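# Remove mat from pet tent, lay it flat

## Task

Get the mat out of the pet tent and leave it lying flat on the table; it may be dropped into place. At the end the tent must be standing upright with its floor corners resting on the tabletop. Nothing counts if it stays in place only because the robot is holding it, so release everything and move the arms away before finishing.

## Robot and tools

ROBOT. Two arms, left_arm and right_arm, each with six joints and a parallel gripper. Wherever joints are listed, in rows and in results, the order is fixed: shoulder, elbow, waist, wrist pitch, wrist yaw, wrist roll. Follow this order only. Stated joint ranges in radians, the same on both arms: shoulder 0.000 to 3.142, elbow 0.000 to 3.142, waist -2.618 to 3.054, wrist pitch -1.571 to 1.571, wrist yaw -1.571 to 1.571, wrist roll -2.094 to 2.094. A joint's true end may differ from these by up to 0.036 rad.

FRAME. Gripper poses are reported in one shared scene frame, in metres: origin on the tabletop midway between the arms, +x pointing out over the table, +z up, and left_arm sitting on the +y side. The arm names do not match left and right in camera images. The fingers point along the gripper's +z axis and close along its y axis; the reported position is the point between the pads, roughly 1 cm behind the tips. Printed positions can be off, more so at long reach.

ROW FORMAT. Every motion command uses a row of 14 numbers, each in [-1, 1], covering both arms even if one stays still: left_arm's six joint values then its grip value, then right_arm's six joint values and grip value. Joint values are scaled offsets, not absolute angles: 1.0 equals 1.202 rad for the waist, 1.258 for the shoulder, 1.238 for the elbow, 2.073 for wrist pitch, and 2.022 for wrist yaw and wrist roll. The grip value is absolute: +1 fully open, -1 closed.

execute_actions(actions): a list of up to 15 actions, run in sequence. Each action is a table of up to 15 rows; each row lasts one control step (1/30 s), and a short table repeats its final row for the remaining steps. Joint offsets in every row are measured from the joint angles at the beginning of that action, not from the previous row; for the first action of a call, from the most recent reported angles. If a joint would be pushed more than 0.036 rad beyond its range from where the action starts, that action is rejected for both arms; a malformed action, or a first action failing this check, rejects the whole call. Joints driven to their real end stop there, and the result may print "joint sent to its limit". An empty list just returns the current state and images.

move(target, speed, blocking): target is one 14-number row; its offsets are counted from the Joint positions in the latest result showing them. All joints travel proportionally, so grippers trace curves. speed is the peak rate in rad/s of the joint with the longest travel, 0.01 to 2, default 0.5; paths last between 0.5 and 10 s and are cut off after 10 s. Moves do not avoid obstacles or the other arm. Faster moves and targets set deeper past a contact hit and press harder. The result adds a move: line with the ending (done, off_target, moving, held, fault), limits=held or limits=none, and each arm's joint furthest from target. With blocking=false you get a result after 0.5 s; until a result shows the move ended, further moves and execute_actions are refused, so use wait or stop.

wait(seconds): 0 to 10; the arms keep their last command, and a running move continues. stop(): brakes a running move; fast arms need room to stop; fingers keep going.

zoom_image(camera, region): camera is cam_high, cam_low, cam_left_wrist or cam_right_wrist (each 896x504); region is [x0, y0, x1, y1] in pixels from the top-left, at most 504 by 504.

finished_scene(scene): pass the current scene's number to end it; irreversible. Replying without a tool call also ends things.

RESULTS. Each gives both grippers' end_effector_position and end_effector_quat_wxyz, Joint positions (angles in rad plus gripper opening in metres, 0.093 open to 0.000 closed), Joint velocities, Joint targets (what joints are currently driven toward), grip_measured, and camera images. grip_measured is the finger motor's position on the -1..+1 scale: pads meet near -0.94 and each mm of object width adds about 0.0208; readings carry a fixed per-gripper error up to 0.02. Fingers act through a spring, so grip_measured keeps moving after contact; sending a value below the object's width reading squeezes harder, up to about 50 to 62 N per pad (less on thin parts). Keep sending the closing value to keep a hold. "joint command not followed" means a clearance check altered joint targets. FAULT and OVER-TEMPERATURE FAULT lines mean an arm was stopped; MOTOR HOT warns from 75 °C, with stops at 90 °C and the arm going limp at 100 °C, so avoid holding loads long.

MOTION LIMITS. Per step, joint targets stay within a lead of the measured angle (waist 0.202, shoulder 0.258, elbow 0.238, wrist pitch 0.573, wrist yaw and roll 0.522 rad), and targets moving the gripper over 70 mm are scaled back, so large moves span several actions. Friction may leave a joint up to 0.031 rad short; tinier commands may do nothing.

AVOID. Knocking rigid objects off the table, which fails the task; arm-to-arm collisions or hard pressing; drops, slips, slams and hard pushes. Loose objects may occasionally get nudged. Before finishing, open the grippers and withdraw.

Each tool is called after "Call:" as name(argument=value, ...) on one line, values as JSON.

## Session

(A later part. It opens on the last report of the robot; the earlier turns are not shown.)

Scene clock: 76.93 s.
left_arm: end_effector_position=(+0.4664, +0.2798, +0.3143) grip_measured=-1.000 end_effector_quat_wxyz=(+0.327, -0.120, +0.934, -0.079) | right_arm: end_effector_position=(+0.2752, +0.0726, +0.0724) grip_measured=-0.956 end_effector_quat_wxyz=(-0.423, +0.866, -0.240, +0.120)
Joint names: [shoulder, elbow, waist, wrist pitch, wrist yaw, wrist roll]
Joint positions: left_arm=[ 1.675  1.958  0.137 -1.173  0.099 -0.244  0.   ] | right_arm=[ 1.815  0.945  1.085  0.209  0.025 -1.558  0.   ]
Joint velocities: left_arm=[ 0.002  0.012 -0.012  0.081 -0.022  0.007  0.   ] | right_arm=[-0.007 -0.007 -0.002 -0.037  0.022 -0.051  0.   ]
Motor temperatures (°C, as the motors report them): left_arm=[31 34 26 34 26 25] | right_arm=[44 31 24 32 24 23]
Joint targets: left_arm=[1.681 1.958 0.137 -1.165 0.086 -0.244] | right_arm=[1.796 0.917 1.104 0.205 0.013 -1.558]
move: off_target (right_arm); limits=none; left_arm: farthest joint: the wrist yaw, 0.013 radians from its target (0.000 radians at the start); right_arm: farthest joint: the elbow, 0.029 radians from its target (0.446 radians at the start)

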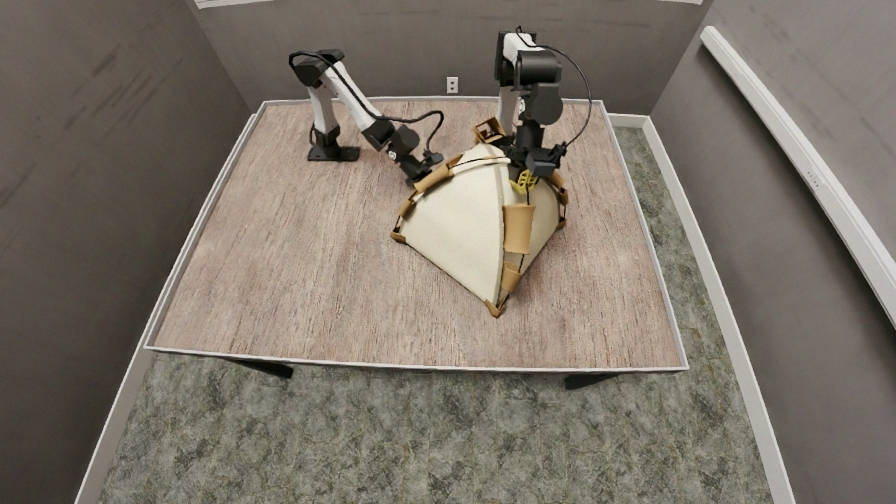

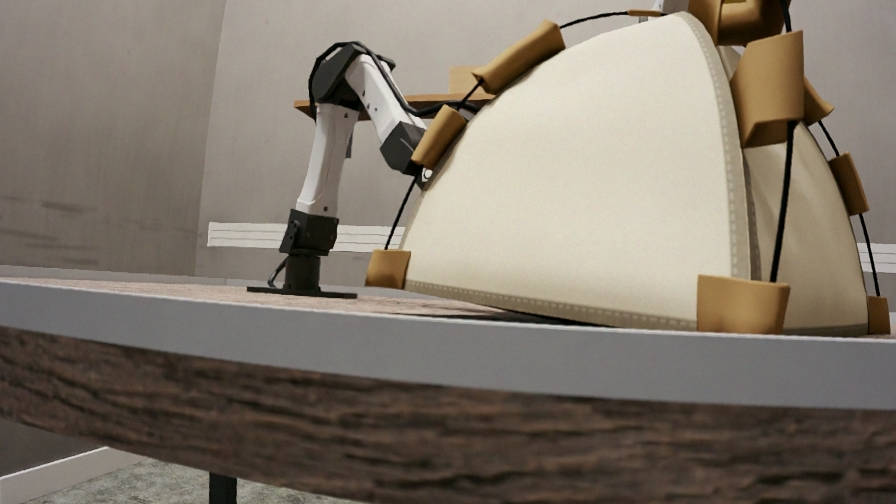

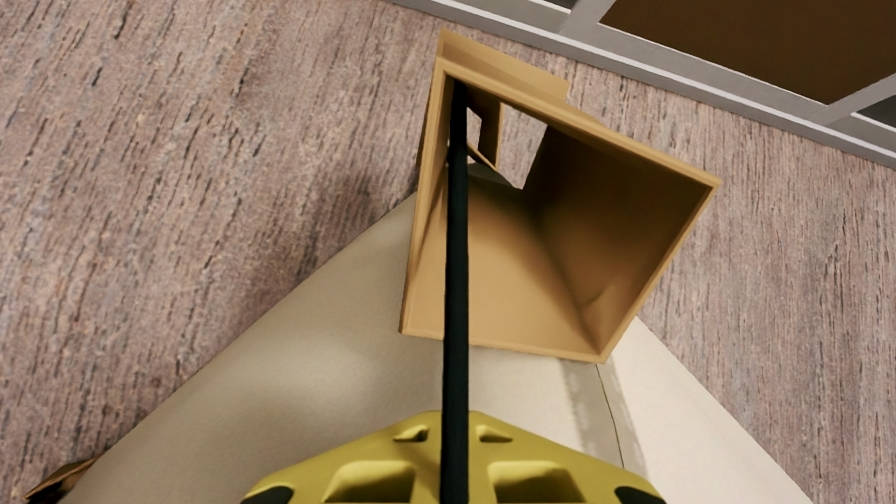

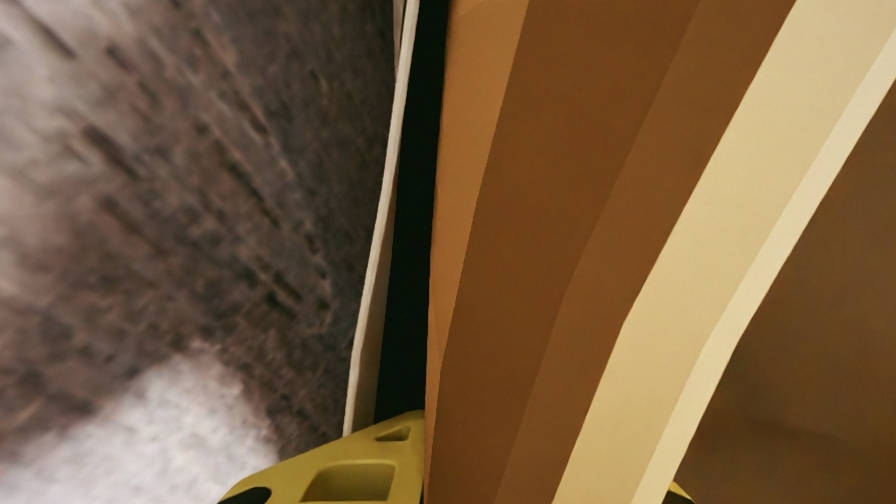

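Call:
move(target=[0,0,0,0,0,0,-1,-0.24,-0.33,0,0.07,0,0,-1], speed=0.2)

Scene clock: 81.90 s.
left_arm: end_effector_position=(+0.4599, +0.2741, +0.3121) grip_measured=-1.000 end_effector_quat_wxyz=(+0.314, -0.115, +0.938, -0.093) | right_arm: end_effector_position=(+0.2454, +0.0066, +0.0875) grip_measured=-0.956 end_effector_quat_wxyz=(-0.468, +0.837, -0.243, +0.147)
Joint names: [shoulder, elbow, waist, wrist pitch, wrist yaw, wrist roll]
Joint positions: left_arm=[ 1.671  1.958  0.137 -1.202  0.131 -0.242  0.   ] | right_arm=[ 1.526  0.579  1.082  0.401  0.059 -1.558  0.   ]
Joint velocities: left_arm=[ 0.012  0.002  0.022 -0.007  0.022  0.007  0.   ] | right_arm=[ 0.002 -0.017 -0.002  0.022  0.007 -0.066  0.   ]
Motor temperatures (°C, as the motors report them): left_arm=[31 35 26 34 26 25] | right_arm=[44 31 24 32 24 23]
Joint targets: left_arm=[1.675 1.958 0.137 -1.173 0.099 -0.244] | right_arm=[1.513 0.536 1.085 0.354 0.026 -1.558]
move: off_target (left_arm, right_arm); limits=none; left_arm: farthest joint: the wrist yaw, 0.032 radians from its target (0.000 radians at the start); right_arm: farthest joint: the wrist pitch, 0.047 radians from its target (0.145 radians at the start)

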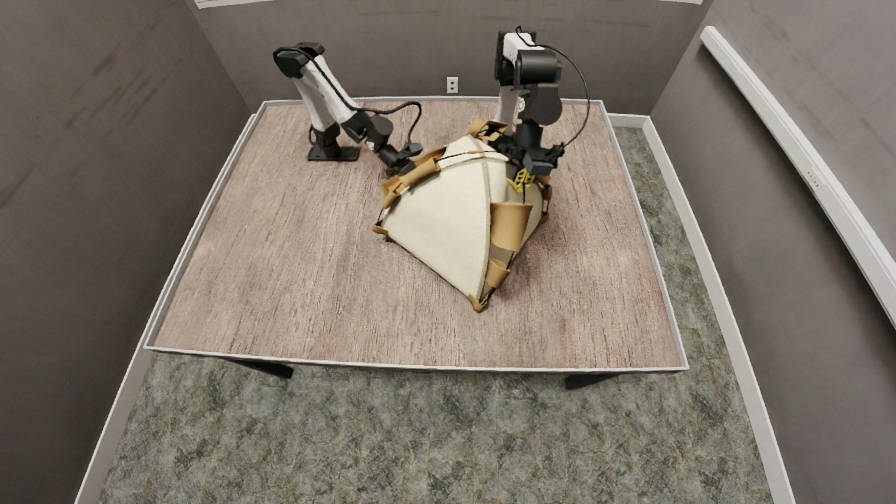

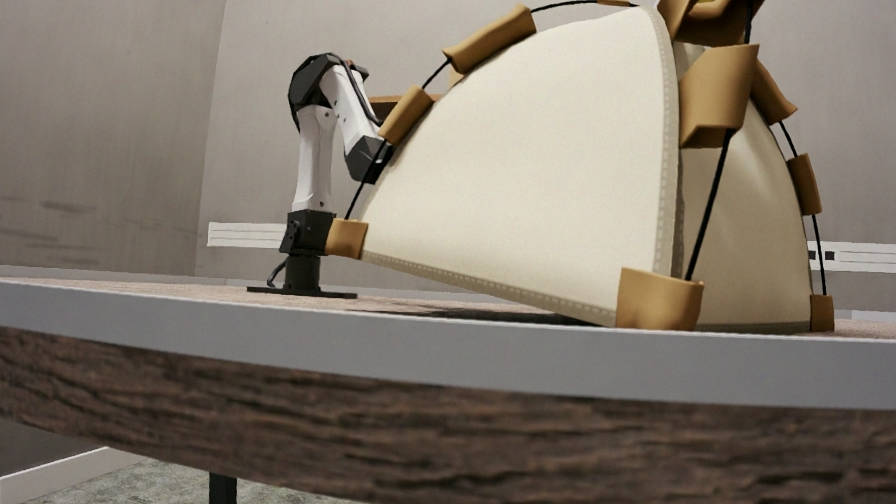

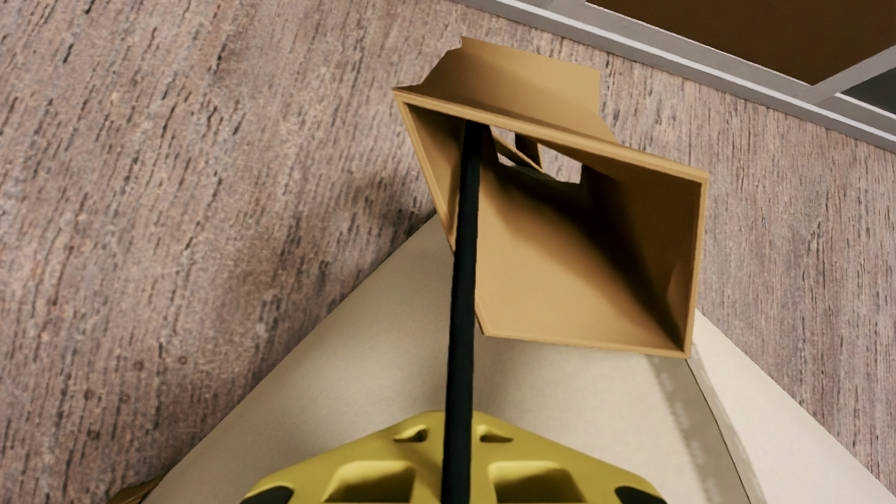

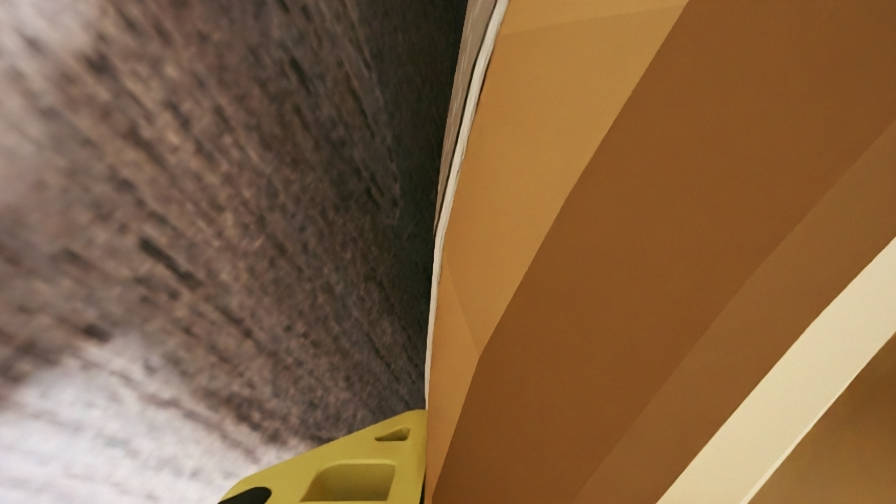

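Call:
move(target=[0,0,-0.08,0,0,0,-1,-0.2,-0.16,0.1,-0.08,-0.02,0.15,-1], speed=0.2)

Scene clock: 86.13 s.
left_arm: end_effector_position=(+0.4472, +0.2302, +0.3148) grip_measured=-1.000 end_effector_quat_wxyz=(+0.300, -0.066, +0.944, -0.121) | right_arm: end_effector_position=(+0.1991, -0.0247, +0.0925) grip_measured=-0.956 end_effector_quat_wxyz=(-0.483, +0.805, -0.336, +0.074)
Joint names: [shoulder, elbow, waist, wrist pitch, wrist yaw, wrist roll]
Joint positions: left_arm=[ 1.653  1.958  0.041 -1.234  0.16  -0.242  0.   ] | right_arm=[ 1.289  0.424  1.172  0.313  0.101 -1.266  0.   ]
Joint velocities: left_arm=[ 0.017 -0.012 -0.017  0.007 -0.051 -0.007  0.   ] | right_arm=[-0.012  0.002  0.012 -0.022 -0.051  0.022  0.   ]
Motor temperatures (°C, as the motors report them): left_arm=[31 35 26 35 26 25] | right_arm=[43 31 24 32 24 23]
Joint targets: left_arm=[1.671 1.958 0.041 -1.202 0.131 -0.242] | right_arm=[1.274 0.381 1.203 0.235 0.018 -1.255]
move: off_target (left_arm, right_arm); limits=none; left_arm: farthest joint: the wrist pitch, 0.032 radians from its target (0.000 radians at the start); right_arm: farthest joint: the wrist yaw, 0.082 radians from its target (0.040 radians at the start)

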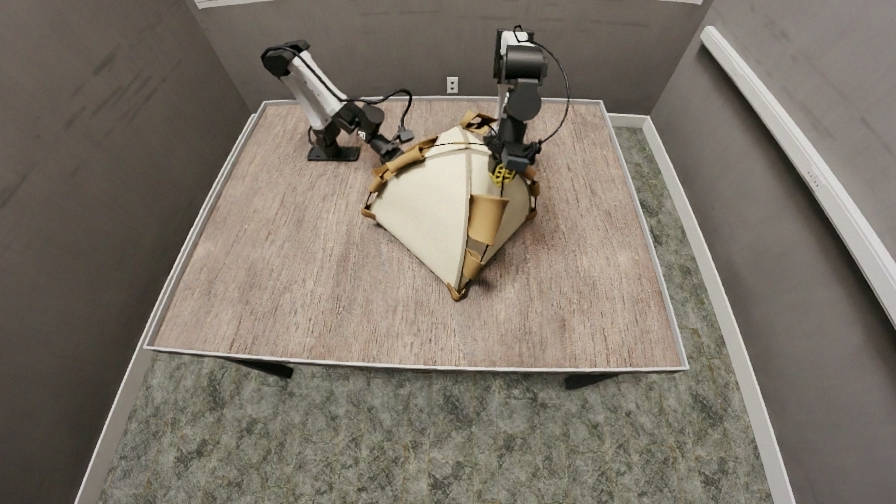

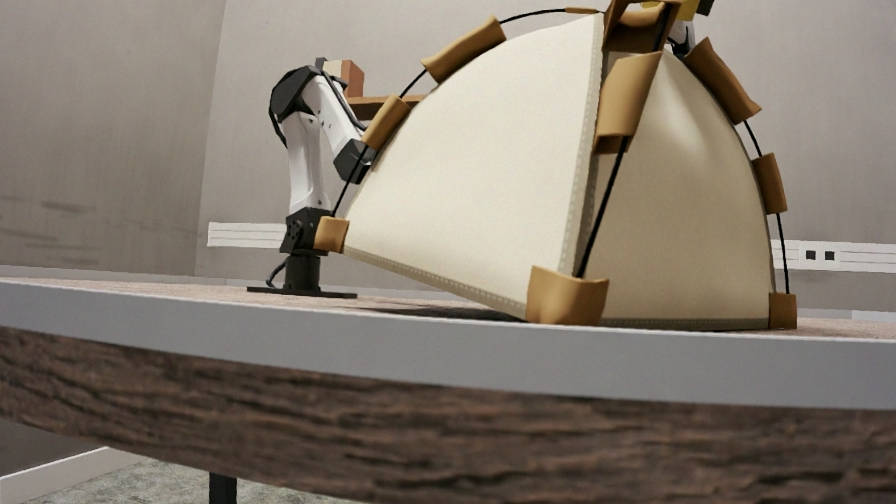

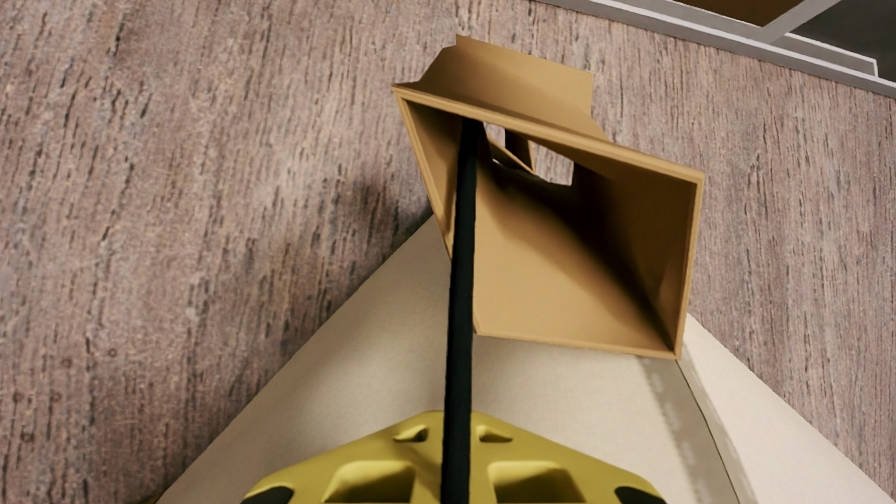

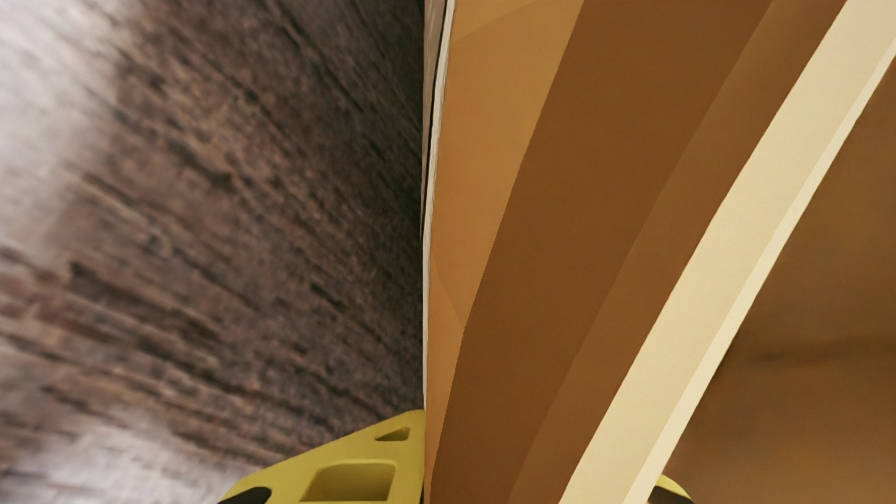

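Call:
move(target=[0.03,0,0.08,0.04,-0.04,0,-1,0.3,0.2,-0.07,0,-0.04,-0.14,-1], speed=0.3)

Call:
move(target=[0,0,0,0,0,0,-1,0,0,0,0,0,0,0])

Call:
move(target=[0,0,0,0,0,0,-1,-0.6,-0.4,0,0.2,0,0.77,0])

Scene clock: 90.83 s.
left_arm: end_effector_position=(+0.4582, +0.2675, +0.3123) grip_measured=-1.000 end_effector_quat_wxyz=(+0.312, -0.107, +0.940, -0.092) | right_arm: end_effector_position=(+0.2500, +0.0211, +0.0651) grip_measured=-0.956 end_effector_quat_wxyz=(-0.435, +0.854, -0.253, +0.132)
Joint names: [shoulder, elbow, waist, wrist pitch, wrist yaw, wrist roll]
Joint positions: left_arm=[ 1.668  1.958  0.118 -1.207  0.122 -0.241  0.   ] | right_arm=[ 1.643  0.666  1.09   0.349  0.058 -1.535  0.   ]
Joint velocities: left_arm=[-0.007  0.007 -0.012  0.007 -0.051 -0.007  0.   ] | right_arm=[-0.022 -0.007 -0.002 -0.022  0.037 -0.022  0.   ]
Motor temperatures (°C, as the motors report them): left_arm=[31 35 26 35 26 25] | right_arm=[41 31 24 31 24 23]
Joint targets: left_arm=[1.691 1.958 0.137 -1.151 0.079 -0.242] | right_arm=[1.667 0.671 1.087 0.313 0.020 -1.549]
move: off_target (left_arm, right_arm); limits=none; left_arm: farthest joint: the wrist pitch, 0.056 radians from its target (0.083 radians at the start); right_arm: farthest joint: the wrist yaw, 0.037 radians from its target (0.081 radians at the start)

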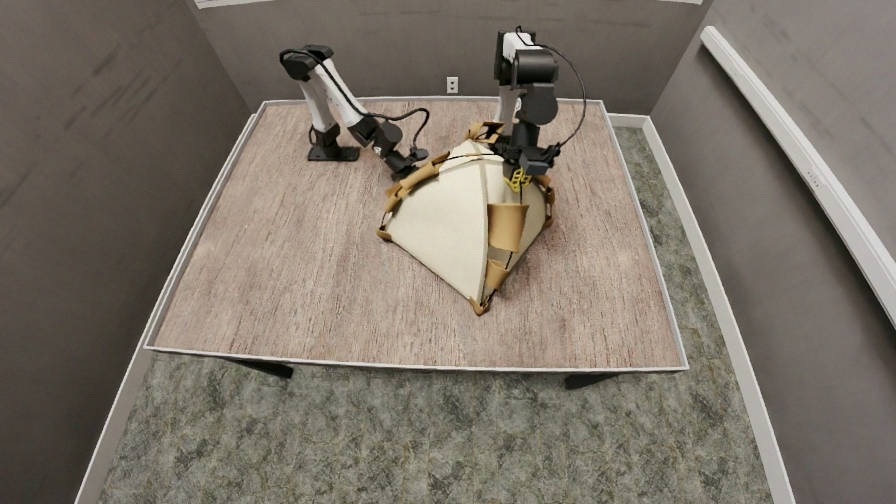

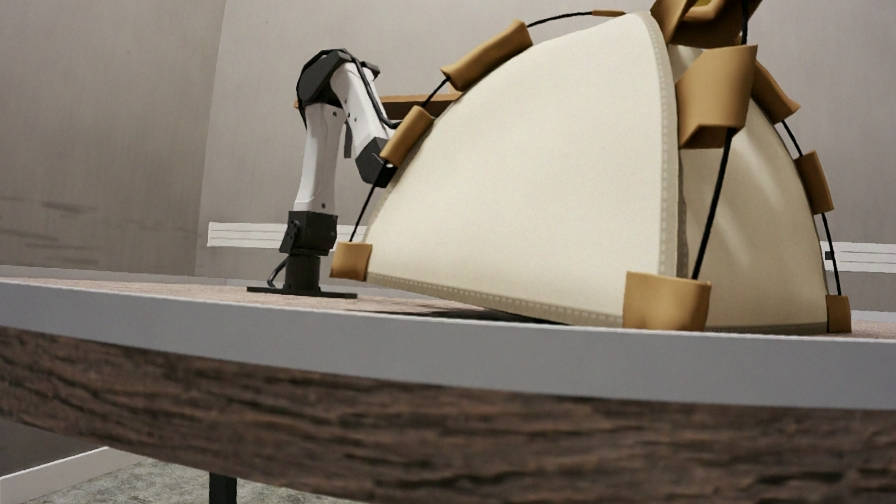

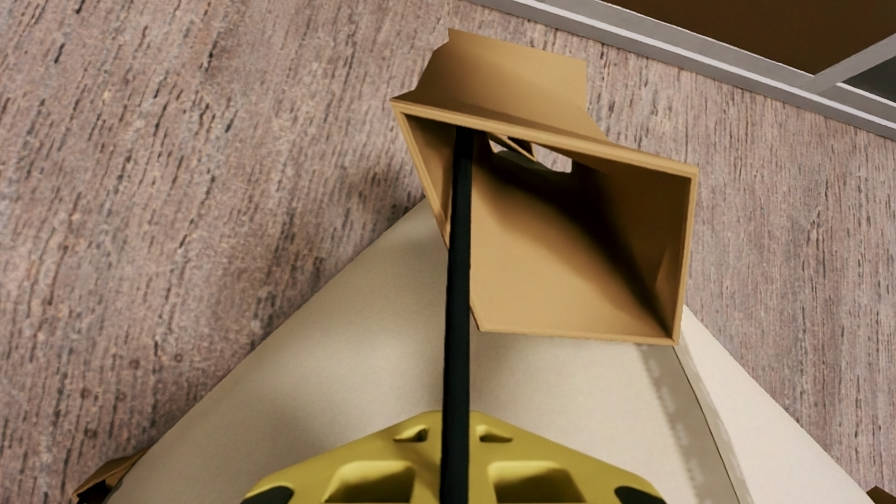

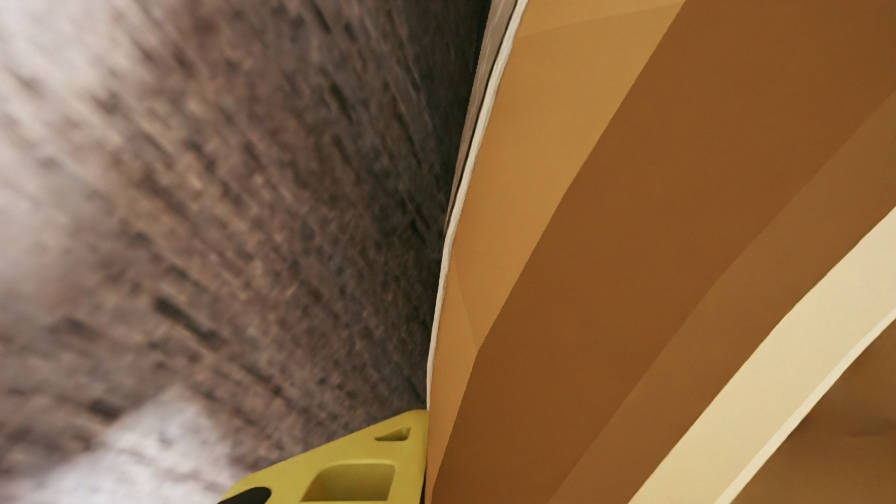

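Scene clock: 91.40 s.
left_arm: end_effector_position=(+0.4575, +0.2674, +0.3118) grip_measured=-1.000 end_effector_quat_wxyz=(+0.311, -0.107, +0.940, -0.091) | right_arm: end_effector_position=(+0.2504, +0.0216, +0.0659) grip_measured=-0.003 end_effector_quat_wxyz=(-0.437, +0.853, -0.253, +0.133)
Joint names: [shoulder, elbow, waist, wrist pitch, wrist yaw, wrist roll]
Joint positions: left_arm=[ 1.668  1.958  0.118 -1.211  0.122 -0.241  0.   ] | right_arm=[ 1.643  0.666  1.09   0.353  0.058 -1.535  0.045]
Joint velocities: left_arm=[-0.002  0.007 -0.027  0.022 -0.037 -0.066  0.   ] | right_arm=[-0.002 -0.007  0.012  0.007 -0.051 -0.095  0.   ]
Motor temperatures (°C, as the motors report them): left_arm=[31 35 26 35 26 25] | right_arm=[41 31 24 31 24 23]
Joint targets: left_arm=[1.668 1.958 0.118 -1.207 0.122 -0.241] | right_arm=[1.643 0.666 1.090 0.349 0.057 -1.535]
move: done; limits=none; left_arm: farthest joint: the wrist pitch, 0.004 radians from its target (0.000 radians at the start); right_arm: farthest joint: the wrist pitch, 0.004 radians from its target (0.000 radians at the start)

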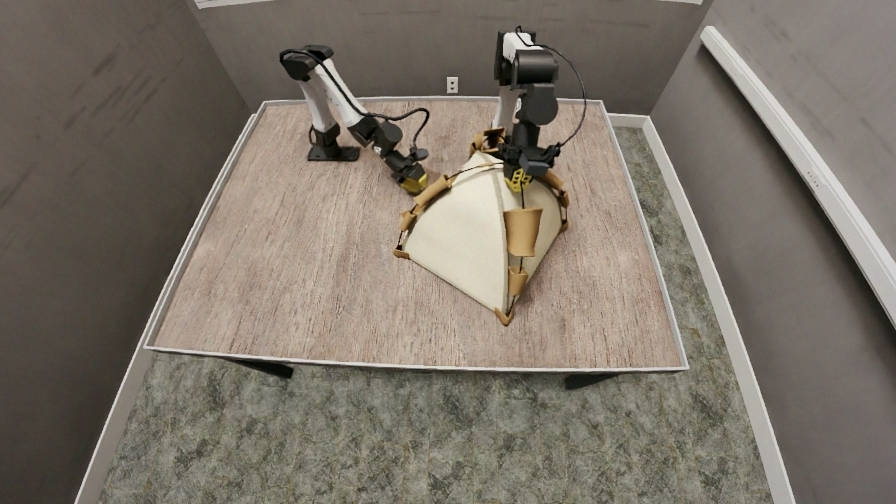

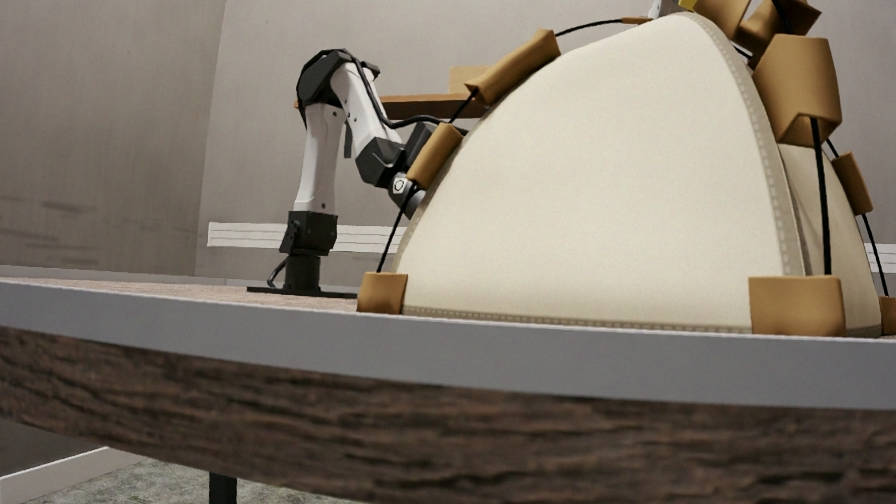

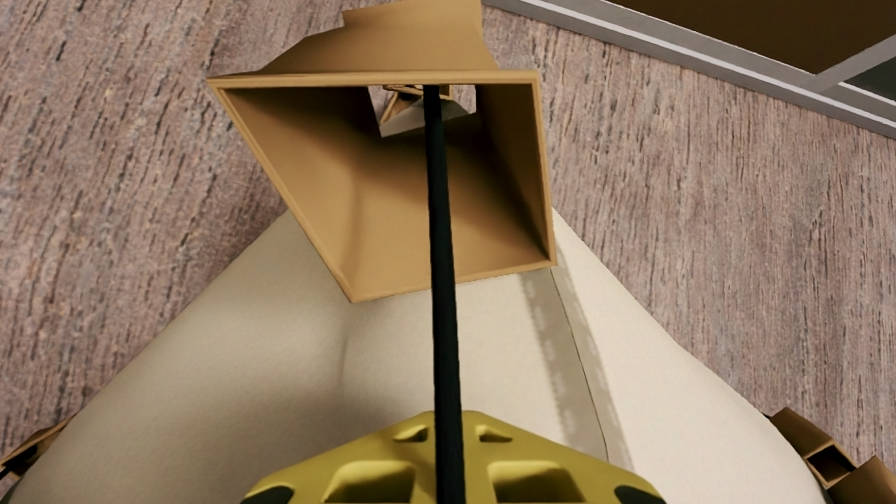

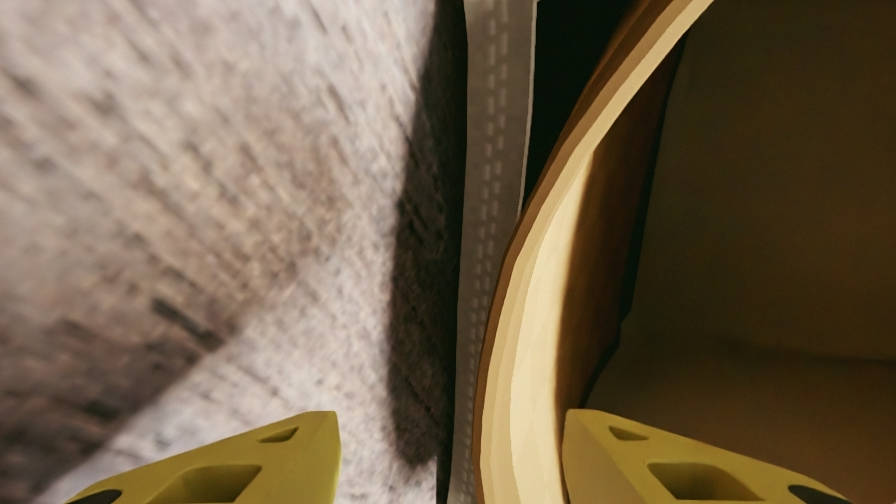

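Scene clock: 95.30 s.
left_arm: end_effector_position=(+0.4575, +0.2675, +0.3118) grip_measured=-1.000 end_effector_quat_wxyz=(+0.311, -0.107, +0.940, -0.091) | right_arm: end_effector_position=(+0.2021, -0.0645, +0.2237) grip_measured=-0.002 end_effector_quat_wxyz=(+0.638, -0.323, +0.602, +0.356)
Joint names: [shoulder, elbow, waist, wrist pitch, wrist yaw, wrist roll]
Joint positions: left_arm=[ 1.668  1.958  0.118 -1.211  0.121 -0.241  0.   ] | right_arm=[0.903 0.198 1.09  0.771 0.058 0.013 0.045]
Joint velocities: left_arm=[-0.002 -0.002  0.002  0.022  0.051 -0.007  0.   ] | right_arm=[ 0.012 -0.012  0.017 -0.022 -0.022 -0.037  0.   ]
Motor temperatures (°C, as the motors report them): left_arm=[31 35 26 35 26 25] | right_arm=[41 31 24 32 24 23]
Joint targets: left_arm=[1.668 1.958 0.118 -1.211 0.122 -0.241] | right_arm=[0.888 0.171 1.090 0.768 0.058 0.022]
move: off_target (right_arm); limits=none; left_arm: farthest joint: the wrist yaw, 0.001 radians from its target (0.000 radians at the start); right_arm: farthest joint: the elbow, 0.027 radians from its target (0.495 radians at the start)

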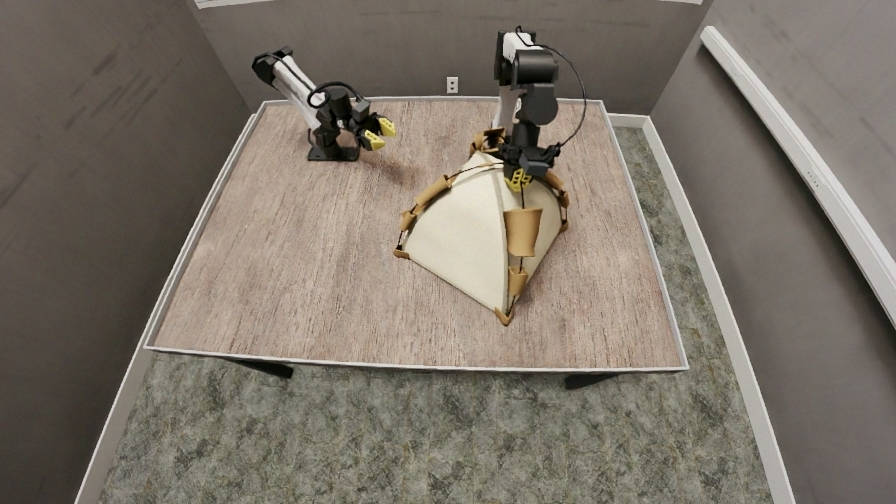

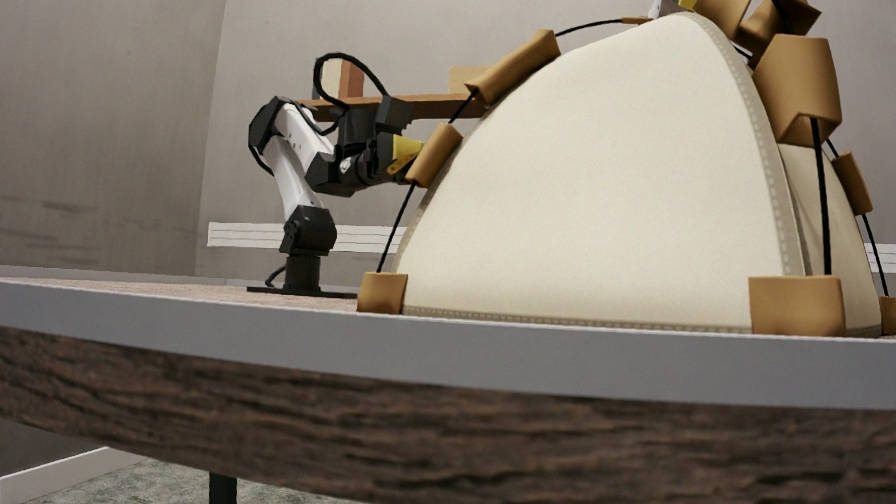

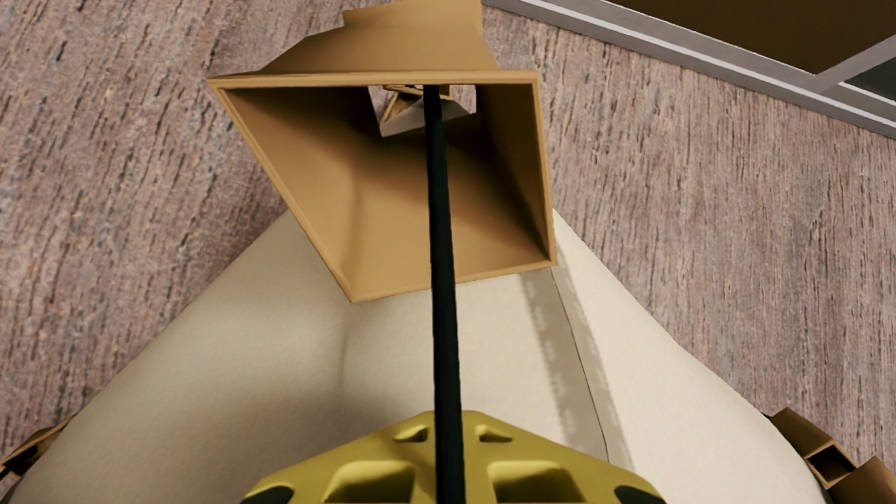

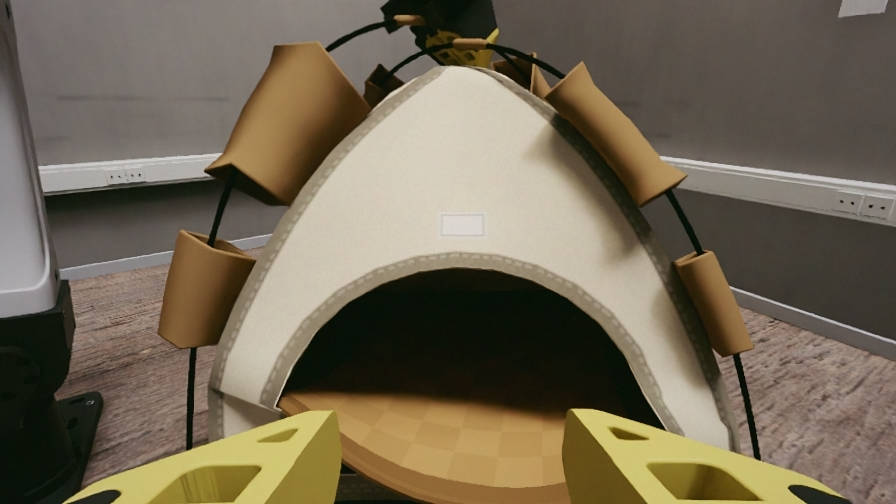

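Call:
move(target=[0,0,0,0,0,0,-1,0,0,0,-0.2,-0.03,0,1])

Scene clock: 98.90 s.
left_arm: end_effector_position=(+0.4575, +0.2676, +0.3117) grip_measured=-1.000 end_effector_quat_wxyz=(+0.311, -0.107, +0.940, -0.091) | right_arm: end_effector_position=(+0.1892, -0.0706, +0.1312) grip_measured=+1.000 end_effector_quat_wxyz=(+0.505, -0.403, +0.704, +0.296)
Joint names: [shoulder, elbow, waist, wrist pitch, wrist yaw, wrist roll]
Joint positions: left_arm=[ 1.668  1.958  0.118 -1.211  0.121 -0.241  0.   ] | right_arm=[0.903 0.198 1.09  0.384 0.009 0.013 0.093]
Joint velocities: left_arm=[ 0.007  0.002  0.002  0.037 -0.037 -0.095  0.   ] | right_arm=[ 0.002 -0.022  0.002 -0.037  0.007  0.007  0.   ]
Motor temperatures (°C, as the motors report them): left_arm=[31 35 26 35 26 25] | right_arm=[39 31 24 32 24 23]
Joint targets: left_arm=[1.668 1.958 0.118 -1.211 0.121 -0.241] | right_arm=[0.903 0.198 1.090 0.357 -0.002 0.013]
move: off_target (right_arm); limits=none; left_arm: farthest joint: the waist, 0.000 radians from its target (0.000 radians at the start); right_arm: farthest joint: the wrist pitch, 0.028 radians from its target (0.415 radians at the start)

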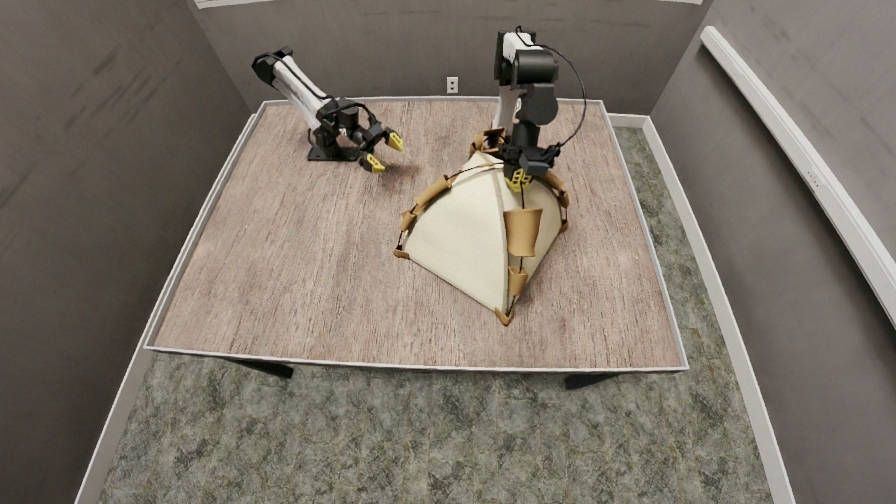

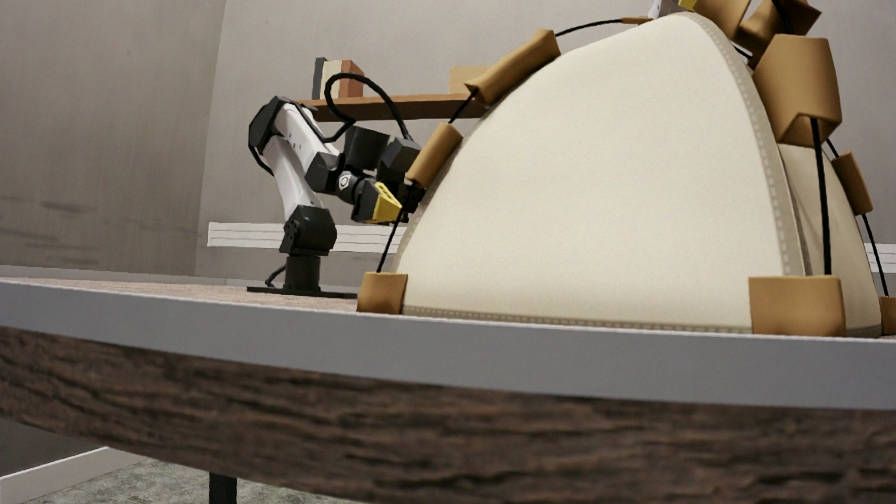

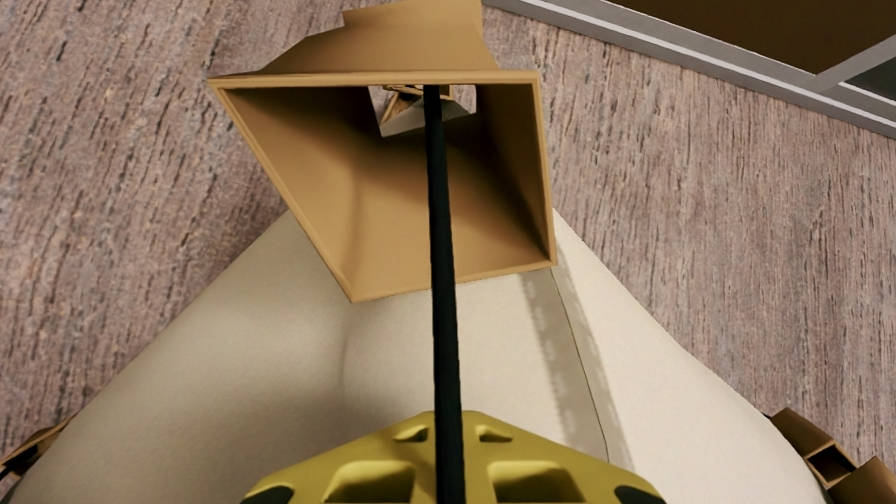

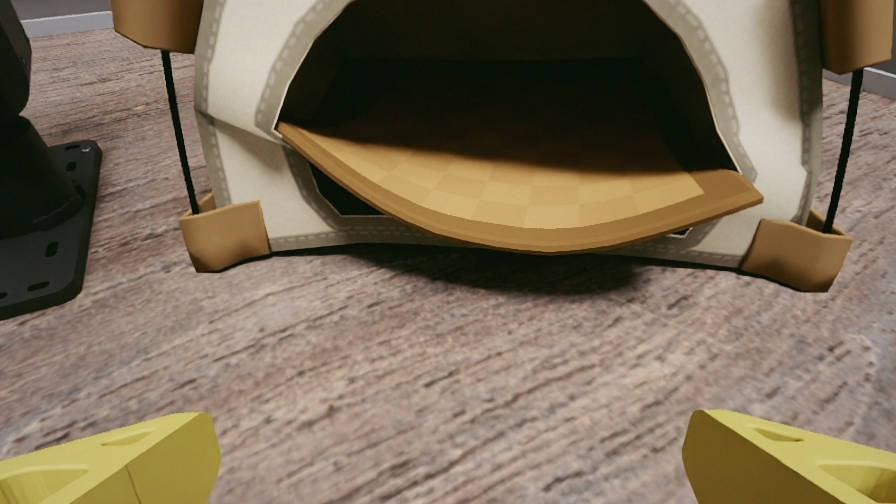

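Call:
move(target=[0,0,0,0,0,0,-1,0.62,0.32,0.12,0.105,0,-0.54,0.1])

Scene clock: 104.23 s.
left_arm: end_effector_position=(+0.4575, +0.2676, +0.3117) grip_measured=-1.000 end_effector_quat_wxyz=(+0.311, -0.107, +0.940, -0.091) | right_arm: end_effector_position=(+0.1931, +0.0548, +0.0763) grip_measured=+0.102 end_effector_quat_wxyz=(-0.519, +0.773, -0.365, -0.029)
Joint names: [shoulder, elbow, waist, wrist pitch, wrist yaw, wrist roll]
Joint positions: left_arm=[ 1.668  1.958  0.118 -1.211  0.121 -0.241  0.   ] | right_arm=[ 1.662  0.578  1.226  0.605  0.009 -1.068  0.05 ]
Joint velocities: left_arm=[-0.002  0.007  0.007 -0.081 -0.081 -0.007  0.   ] | right_arm=[-0.007  0.007 -0.012 -0.022 -0.051 -0.037  0.001]
Motor temperatures (°C, as the motors report them): left_arm=[32 35 26 35 26 25] | right_arm=[38 31 24 33 24 23]
Joint targets: left_arm=[1.668 1.958 0.118 -1.211 0.121 -0.241] | right_arm=[1.683 0.594 1.234 0.602 0.010 -1.079]
move: off_target (right_arm); limits=none; left_arm: farthest joint: the waist, 0.000 radians from its target (0.000 radians at the start); right_arm: farthest joint: the shoulder, 0.021 radians from its target (0.780 radians at the start)

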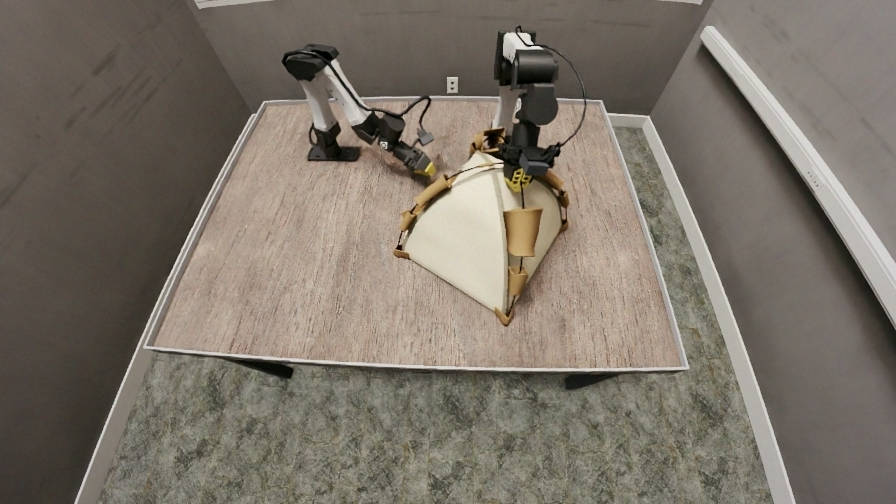

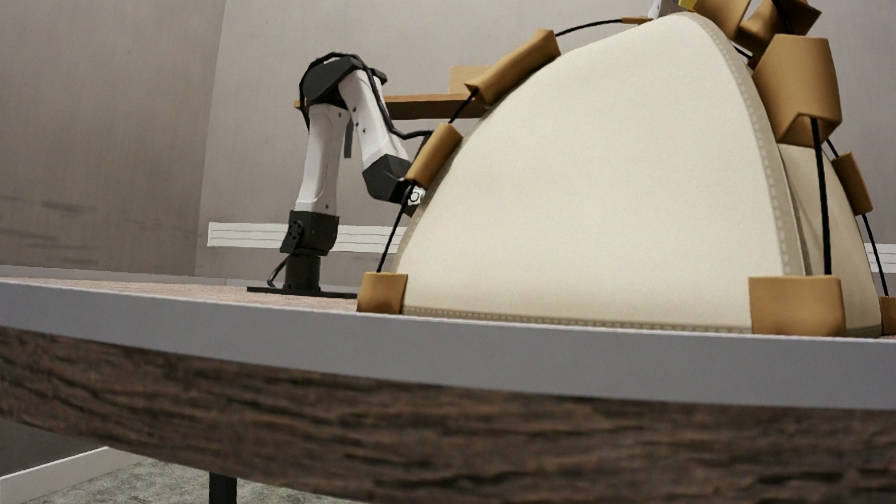

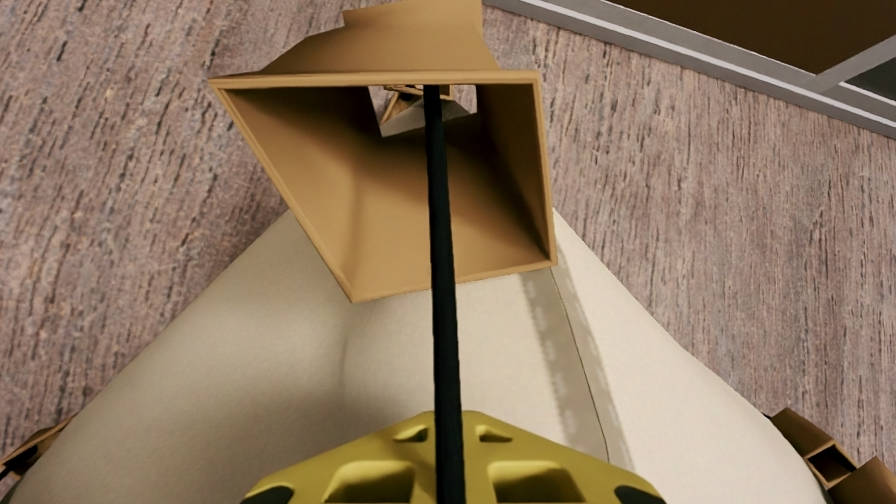

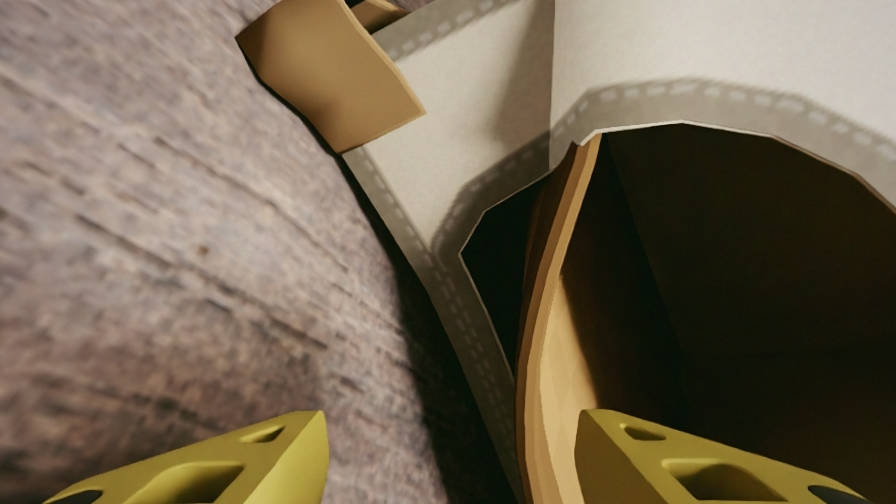

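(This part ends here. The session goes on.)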